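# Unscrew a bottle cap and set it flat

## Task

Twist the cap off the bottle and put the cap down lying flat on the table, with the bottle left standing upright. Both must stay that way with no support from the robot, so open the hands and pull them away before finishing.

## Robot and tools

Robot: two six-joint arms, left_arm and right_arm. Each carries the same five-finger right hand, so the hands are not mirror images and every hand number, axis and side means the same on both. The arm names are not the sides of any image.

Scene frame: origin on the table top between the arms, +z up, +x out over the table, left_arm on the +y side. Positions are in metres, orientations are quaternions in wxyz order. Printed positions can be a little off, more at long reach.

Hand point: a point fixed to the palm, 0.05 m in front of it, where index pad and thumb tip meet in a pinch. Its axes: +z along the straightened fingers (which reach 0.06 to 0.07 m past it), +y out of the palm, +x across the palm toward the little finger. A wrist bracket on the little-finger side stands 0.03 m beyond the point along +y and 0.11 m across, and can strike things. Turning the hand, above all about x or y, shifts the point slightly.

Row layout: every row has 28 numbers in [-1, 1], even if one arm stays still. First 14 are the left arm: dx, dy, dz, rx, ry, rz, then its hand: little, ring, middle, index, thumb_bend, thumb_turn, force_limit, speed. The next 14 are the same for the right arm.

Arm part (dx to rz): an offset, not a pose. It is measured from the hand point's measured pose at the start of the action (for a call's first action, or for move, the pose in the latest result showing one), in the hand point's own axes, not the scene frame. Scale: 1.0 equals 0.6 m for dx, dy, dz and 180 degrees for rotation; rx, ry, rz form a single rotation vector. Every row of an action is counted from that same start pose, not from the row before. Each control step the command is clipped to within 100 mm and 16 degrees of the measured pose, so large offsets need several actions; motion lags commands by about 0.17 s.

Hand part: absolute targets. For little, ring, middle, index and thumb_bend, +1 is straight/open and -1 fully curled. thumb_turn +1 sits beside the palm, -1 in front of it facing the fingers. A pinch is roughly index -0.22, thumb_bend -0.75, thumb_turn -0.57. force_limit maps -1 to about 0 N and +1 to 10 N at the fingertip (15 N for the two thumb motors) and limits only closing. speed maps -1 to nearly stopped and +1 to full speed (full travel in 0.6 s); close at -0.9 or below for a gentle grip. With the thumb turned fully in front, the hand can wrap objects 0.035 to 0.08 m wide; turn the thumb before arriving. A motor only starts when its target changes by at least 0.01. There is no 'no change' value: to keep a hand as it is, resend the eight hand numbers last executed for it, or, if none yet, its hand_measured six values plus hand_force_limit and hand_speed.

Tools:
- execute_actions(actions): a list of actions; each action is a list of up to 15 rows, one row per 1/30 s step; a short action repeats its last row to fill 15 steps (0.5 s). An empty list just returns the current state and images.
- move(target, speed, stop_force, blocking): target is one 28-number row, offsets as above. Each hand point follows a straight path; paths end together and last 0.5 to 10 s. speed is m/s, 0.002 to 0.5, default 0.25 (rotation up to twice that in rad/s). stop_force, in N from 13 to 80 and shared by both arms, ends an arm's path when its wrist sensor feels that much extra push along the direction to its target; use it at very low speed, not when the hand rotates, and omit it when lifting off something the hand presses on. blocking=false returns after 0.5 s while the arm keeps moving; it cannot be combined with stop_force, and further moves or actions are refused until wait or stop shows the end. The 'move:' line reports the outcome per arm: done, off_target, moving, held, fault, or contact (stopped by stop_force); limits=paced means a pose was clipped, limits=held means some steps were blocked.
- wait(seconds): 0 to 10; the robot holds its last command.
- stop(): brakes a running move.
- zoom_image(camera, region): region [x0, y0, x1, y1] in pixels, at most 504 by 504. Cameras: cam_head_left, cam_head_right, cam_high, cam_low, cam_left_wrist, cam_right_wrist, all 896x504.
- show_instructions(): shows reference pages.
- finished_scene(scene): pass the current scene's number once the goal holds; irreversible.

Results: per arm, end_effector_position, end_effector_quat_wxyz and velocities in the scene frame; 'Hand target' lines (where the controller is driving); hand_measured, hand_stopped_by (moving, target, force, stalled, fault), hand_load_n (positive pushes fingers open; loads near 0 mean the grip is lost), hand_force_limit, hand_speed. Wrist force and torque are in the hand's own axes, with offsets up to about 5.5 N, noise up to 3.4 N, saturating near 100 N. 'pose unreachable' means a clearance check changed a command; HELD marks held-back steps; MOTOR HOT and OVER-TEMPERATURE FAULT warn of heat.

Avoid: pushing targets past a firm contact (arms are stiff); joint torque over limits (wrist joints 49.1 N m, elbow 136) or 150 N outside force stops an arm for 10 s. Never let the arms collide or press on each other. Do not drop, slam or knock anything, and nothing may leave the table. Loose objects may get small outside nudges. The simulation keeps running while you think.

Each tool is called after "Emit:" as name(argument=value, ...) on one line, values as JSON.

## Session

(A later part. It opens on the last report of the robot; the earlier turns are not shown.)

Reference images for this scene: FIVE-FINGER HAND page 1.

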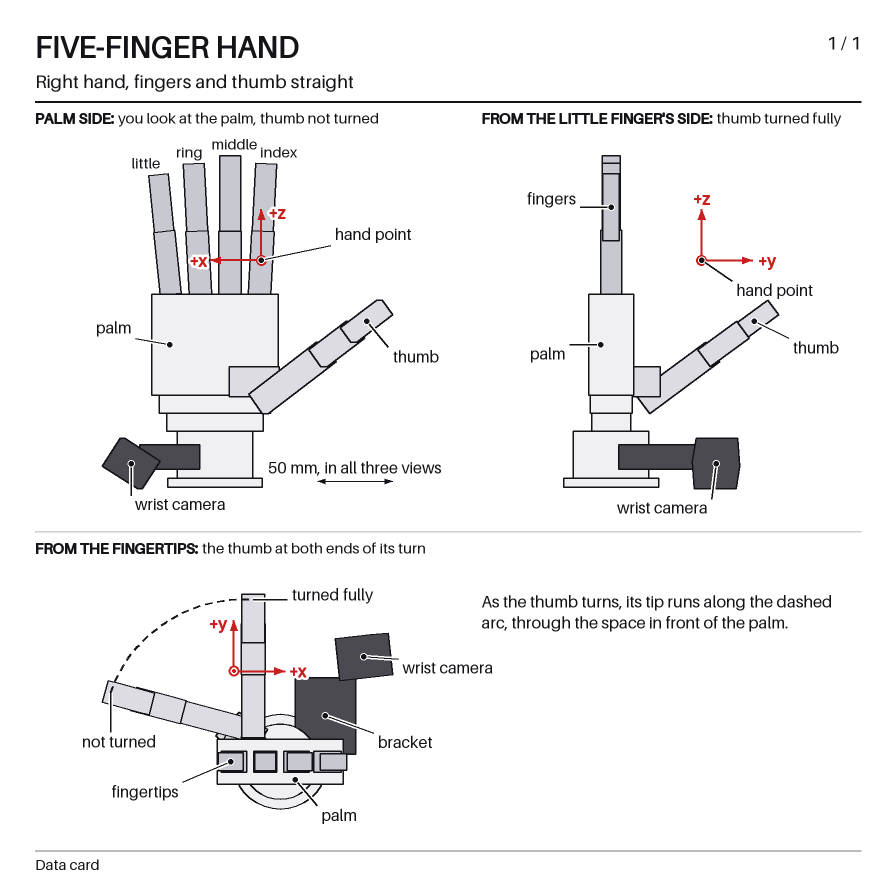

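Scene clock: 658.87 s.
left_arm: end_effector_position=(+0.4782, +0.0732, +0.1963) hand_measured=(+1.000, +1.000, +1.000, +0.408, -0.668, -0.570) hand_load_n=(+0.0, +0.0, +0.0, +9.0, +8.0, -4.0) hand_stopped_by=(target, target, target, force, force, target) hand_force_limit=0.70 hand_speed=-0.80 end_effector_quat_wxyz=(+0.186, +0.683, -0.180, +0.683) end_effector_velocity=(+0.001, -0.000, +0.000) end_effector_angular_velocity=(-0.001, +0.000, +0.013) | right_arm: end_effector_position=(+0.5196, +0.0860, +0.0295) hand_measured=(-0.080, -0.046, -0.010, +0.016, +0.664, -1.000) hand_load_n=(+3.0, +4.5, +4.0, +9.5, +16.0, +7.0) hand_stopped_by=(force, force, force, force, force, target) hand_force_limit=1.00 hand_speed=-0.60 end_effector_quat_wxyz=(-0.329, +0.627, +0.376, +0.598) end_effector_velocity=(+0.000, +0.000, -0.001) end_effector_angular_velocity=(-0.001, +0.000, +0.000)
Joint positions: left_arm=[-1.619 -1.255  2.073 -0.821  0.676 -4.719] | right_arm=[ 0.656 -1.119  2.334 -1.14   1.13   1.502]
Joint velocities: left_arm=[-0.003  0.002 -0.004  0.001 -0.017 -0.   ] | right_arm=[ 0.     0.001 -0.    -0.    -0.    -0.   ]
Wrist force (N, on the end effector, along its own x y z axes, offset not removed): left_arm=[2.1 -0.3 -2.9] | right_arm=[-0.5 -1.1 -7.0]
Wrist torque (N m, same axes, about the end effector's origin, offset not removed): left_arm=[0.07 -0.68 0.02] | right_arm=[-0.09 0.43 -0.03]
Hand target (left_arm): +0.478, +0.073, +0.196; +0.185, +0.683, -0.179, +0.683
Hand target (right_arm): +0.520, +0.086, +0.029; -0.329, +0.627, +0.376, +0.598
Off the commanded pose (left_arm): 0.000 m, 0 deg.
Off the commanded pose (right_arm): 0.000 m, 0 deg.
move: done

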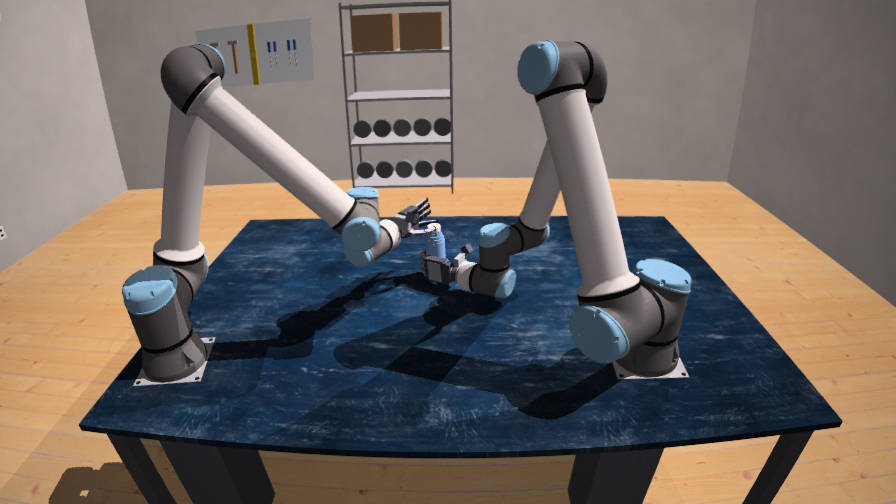

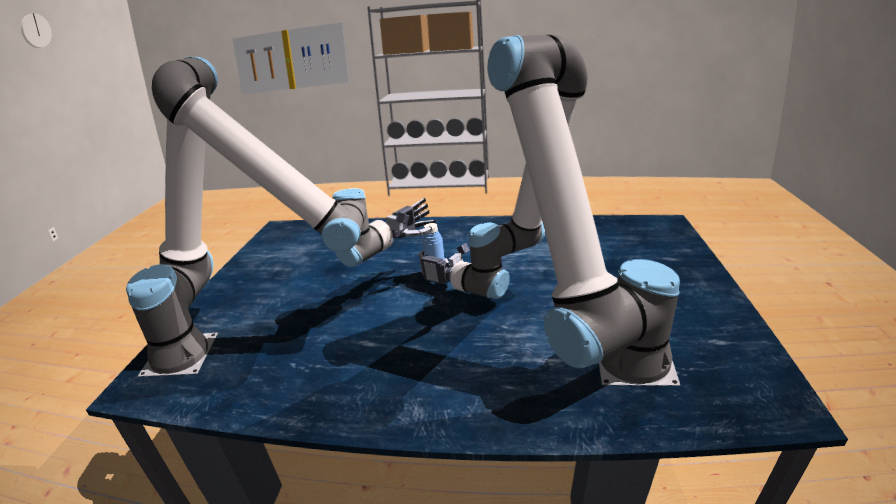

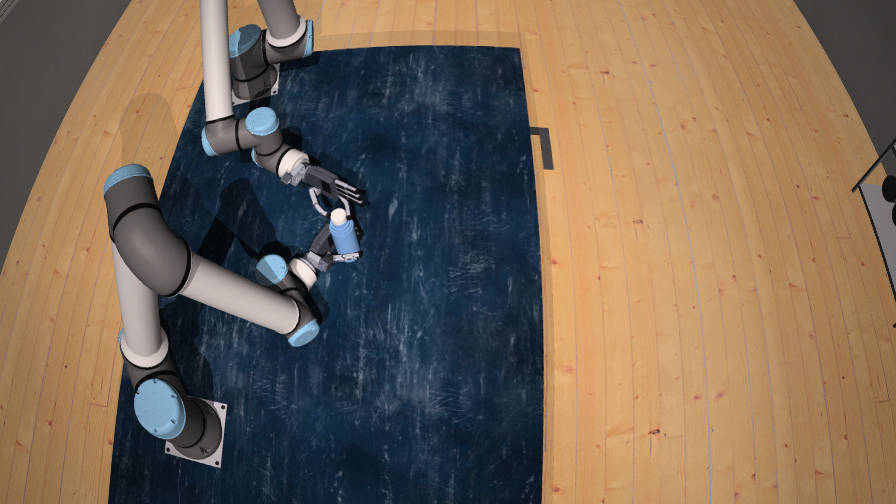

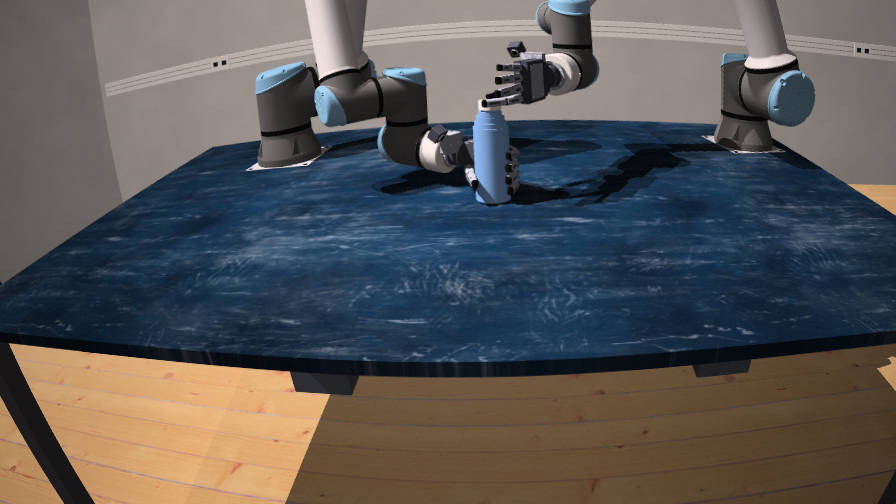

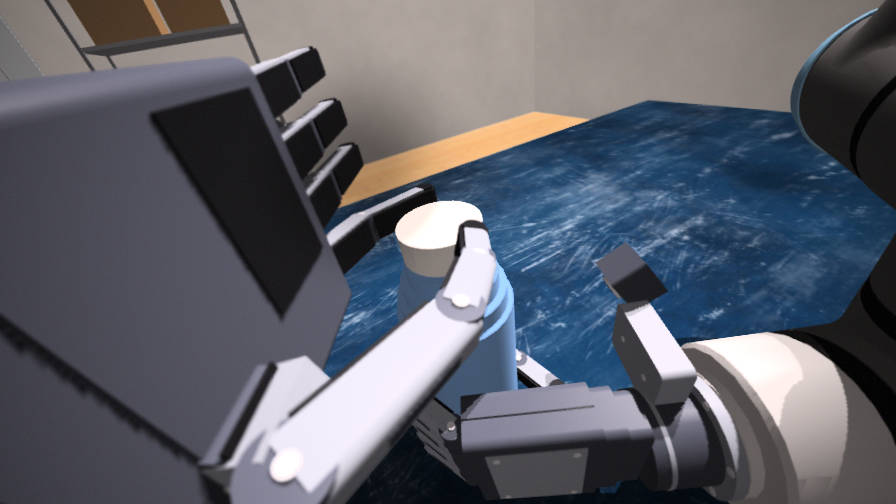

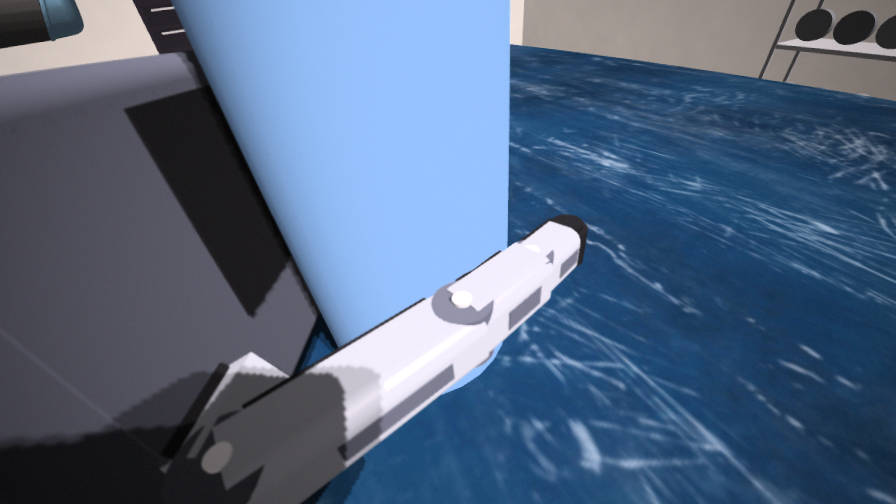

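Emit:
move(target=[0,0,0,0,0,0,1,1,1,0.58,-0.48,-0.57,1,1, 0,0,0,0,0,0,-1,-1,-1,-0.98,-0.4,-1,1,-0.85])

Emit:
move(target=[0,-0.0345,-0.0088,-0.378,0,0,1,1,1,0.58,-0.48,-0.57,1,1, 0,0,0,0,0,0,-1,-1,-1,-0.98,-0.4,-1,1,-0.85], speed=0.5)

Scene clock: 677.87 s.
left_arm: end_effector_position=(+0.4782, +0.0732, +0.1963) hand_measured=(+1.000, +1.000, +1.000, +0.580, -0.480, -0.570) hand_load_n=(+0.0, +0.0, +0.0, +0.0, +0.0, +0.0) hand_stopped_by=(target, target, target, target, target, target) hand_force_limit=1.00 hand_speed=1.00 end_effector_quat_wxyz=(+0.186, +0.683, -0.180, +0.683) end_effector_velocity=(+0.001, +0.001, +0.000) end_effector_angular_velocity=(-0.001, -0.000, +0.002) | right_arm: end_effector_position=(+0.5196, +0.0860, +0.0295) hand_measured=(-0.126, -0.076, -0.038, +0.016, +0.664, -1.000) hand_load_n=(+11.0, +8.0, +10.0, +5.0, +22.0, +14.5) hand_stopped_by=(force, force, force, force, force, target) hand_force_limit=1.00 hand_speed=-0.85 end_effector_quat_wxyz=(-0.329, +0.627, +0.376, +0.598) end_effector_velocity=(-0.000, +0.000, +0.001) end_effector_angular_velocity=(+0.002, -0.000, +0.000)
Joint positions: left_arm=[-1.619 -1.255  2.073 -0.82   0.676 -4.719] | right_arm=[ 0.656 -1.119  2.334 -1.14   1.13   1.502]
Joint velocities: left_arm=[ 0.001 -0.001  0.002 -0.002 -0.001 -0.   ] | right_arm=[-0.    -0.002  0.001 -0.001 -0.001  0.001]
Wrist force (N, on the end effector, along its own x y z axes, offset not removed): left_arm=[2.4 -0.7 1.2] | right_arm=[-3.0 -1.7 -1.1]
Wrist torque (N m, same axes, about the end effector's origin, offset not removed): left_arm=[0.06 -0.53 0.26] | right_arm=[-0.02 0.45 -0.27]
Hand target (left_arm): +0.478, +0.073, +0.196; +0.186, +0.683, -0.180, +0.683
Hand target (right_arm): +0.520, +0.086, +0.029; -0.329, +0.627, +0.376, +0.598
Off the commanded pose (left_arm): 0.000 m, 0 deg.
Off the commanded pose (right_arm): 0.000 m, 0 deg.
move: done

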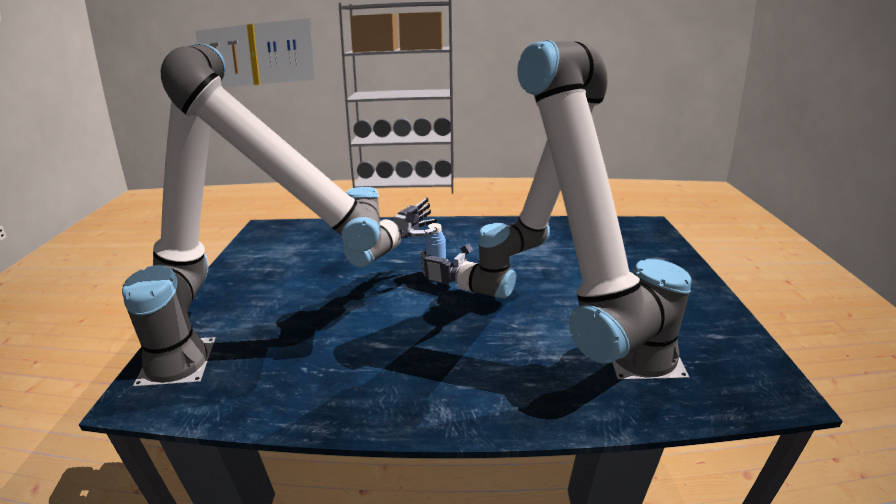

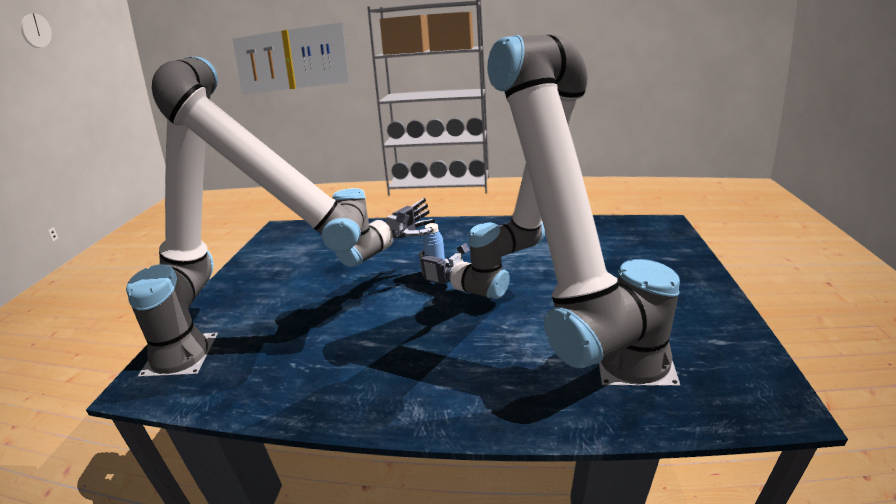

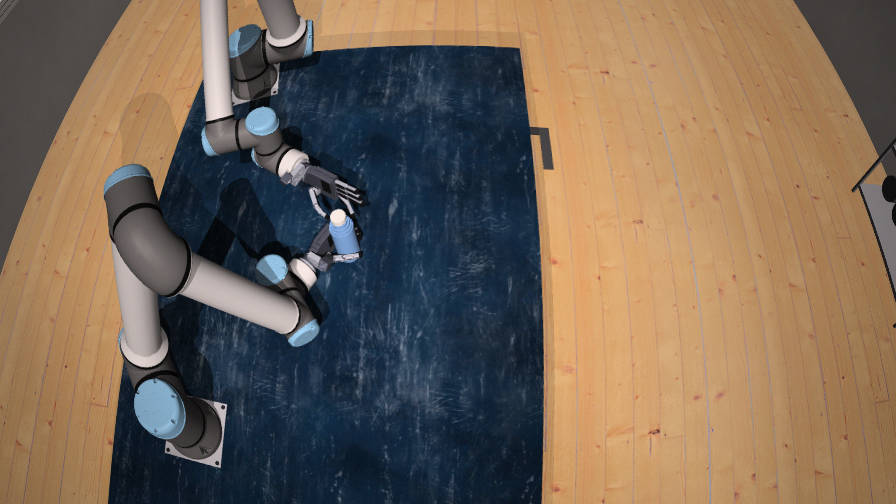

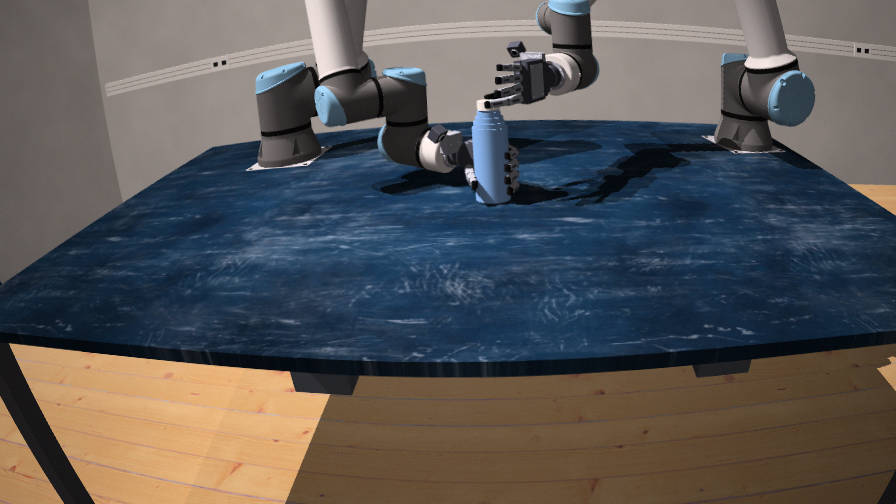

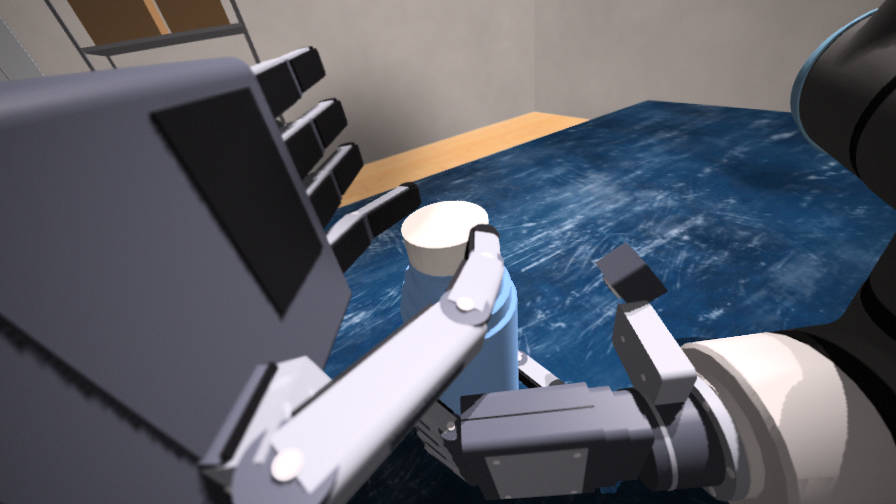

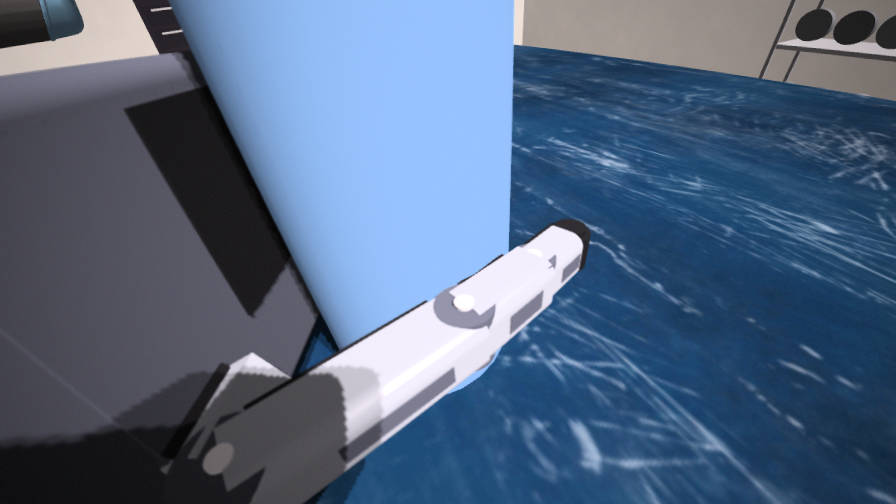

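Scene clock: 679.77 s.
left_arm: end_effector_position=(+0.4844, +0.0937, +0.1960) hand_measured=(+1.000, +1.000, +1.000, +0.580, -0.480, -0.570) hand_load_n=(+0.0, +0.0, +0.0, +0.0, +0.0, +0.0) hand_stopped_by=(target, target, target, target, target, target) hand_force_limit=1.00 hand_speed=1.00 end_effector_quat_wxyz=(+0.536, +0.463, -0.531, +0.465) end_effector_velocity=(-0.000, -0.000, +0.001) end_effector_angular_velocity=(+0.001, -0.001, -0.012) | right_arm: end_effector_position=(+0.5196, +0.0860, +0.0295) hand_measured=(-0.126, -0.076, -0.038, +0.016, +0.664, -1.000) hand_load_n=(+11.0, +8.0, +10.0, +5.0, +22.0, +14.5) hand_stopped_by=(force, force, force, force, force, target) hand_force_limit=1.00 hand_speed=-0.85 end_effector_quat_wxyz=(-0.329, +0.627, +0.376, +0.598) end_effector_velocity=(+0.000, -0.000, -0.000) end_effector_angular_velocity=(-0.000, -0.000, -0.001)
Joint positions: left_arm=[-1.123 -1.099  1.829 -0.74   2.358 -4.721] | right_arm=[ 0.656 -1.119  2.334 -1.14   1.13   1.502]
Joint velocities: left_arm=[ 0.002  0.003 -0.007  0.005  0.014  0.001] | right_arm=[ 0.     0.001 -0.    -0.     0.001 -0.   ]
Wrist force (N, on the end effector, along its own x y z axes, offset not removed): left_arm=[2.0 -2.4 0.1] | right_arm=[0.7 -0.7 -2.1]
Wrist torque (N m, same axes, about the end effector's origin, offset not removed): left_arm=[-0.49 -0.28 0.10] | right_arm=[0.29 -0.16 -0.18]
Hand target (left_arm): +0.484, +0.094, +0.196; +0.536, +0.463, -0.532, +0.465
Hand target (right_arm): +0.520, +0.086, +0.029; -0.329, +0.627, +0.376, +0.598
Off the commanded pose (left_arm): 0.001 m, 0 deg.
Off the commanded pose (right_arm): 0.000 m, 0 deg.
move: done

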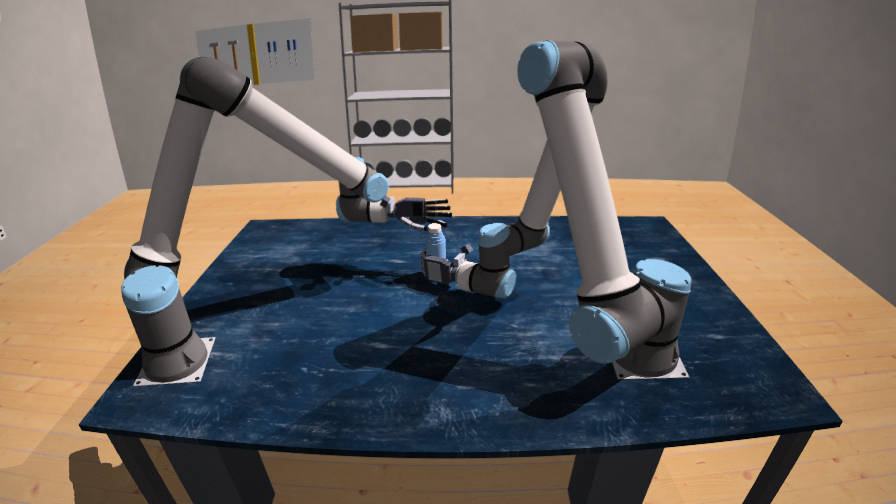

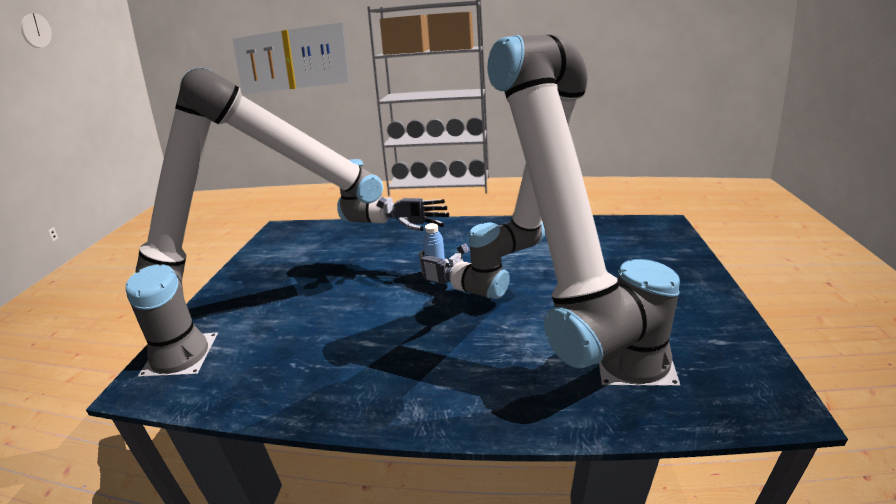

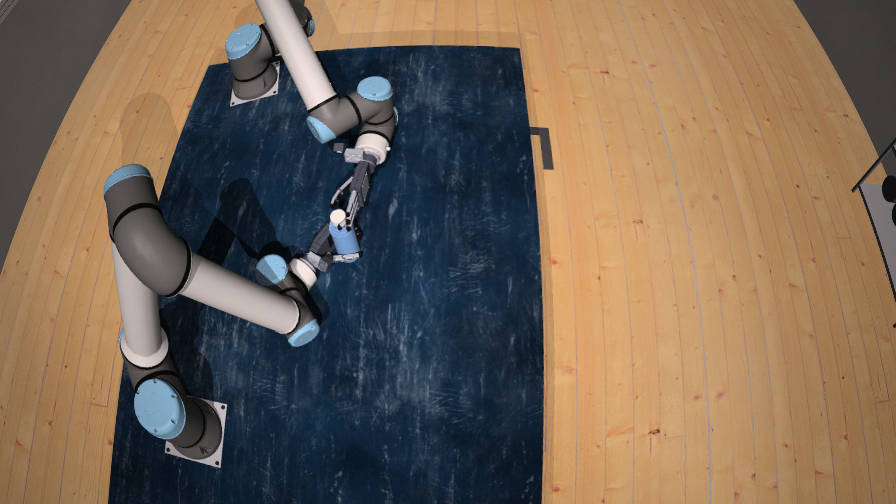

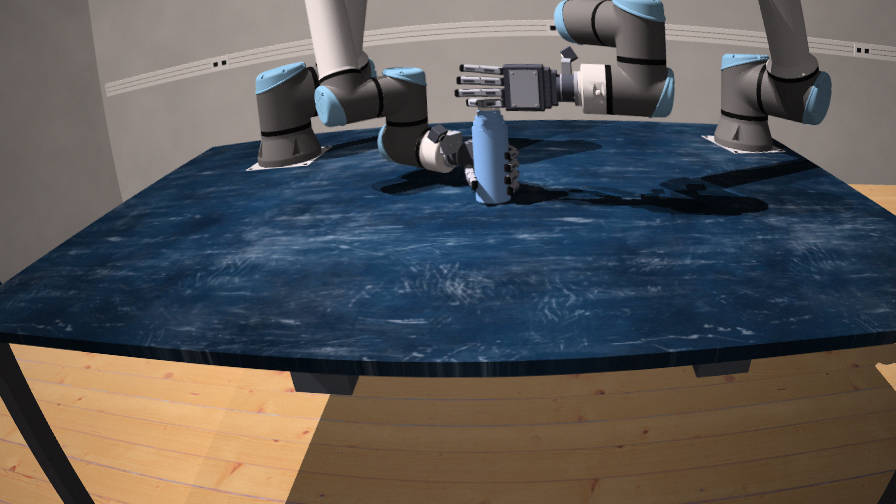

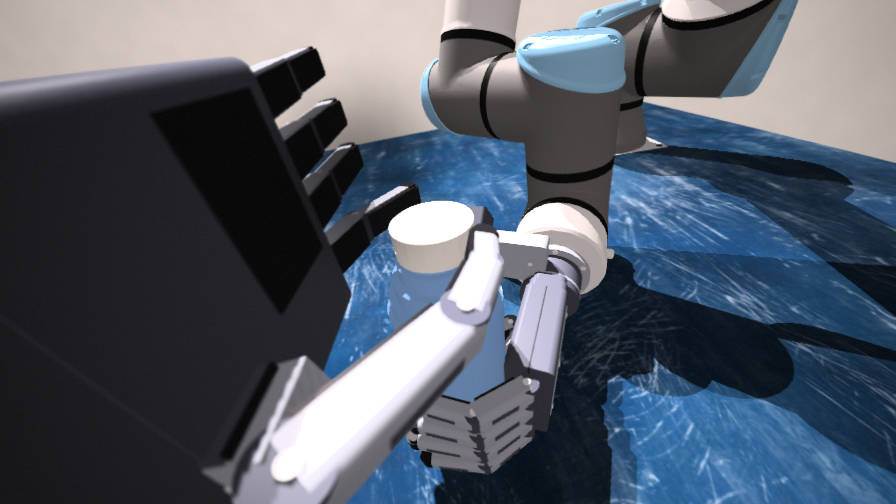

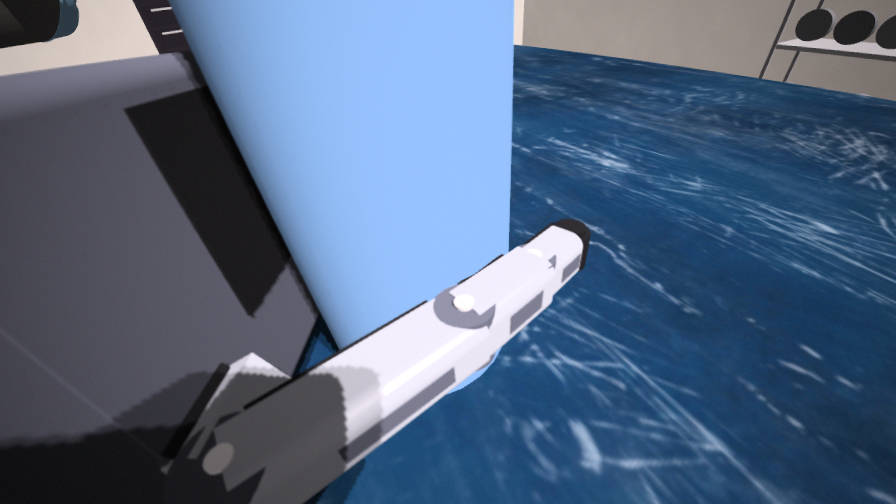

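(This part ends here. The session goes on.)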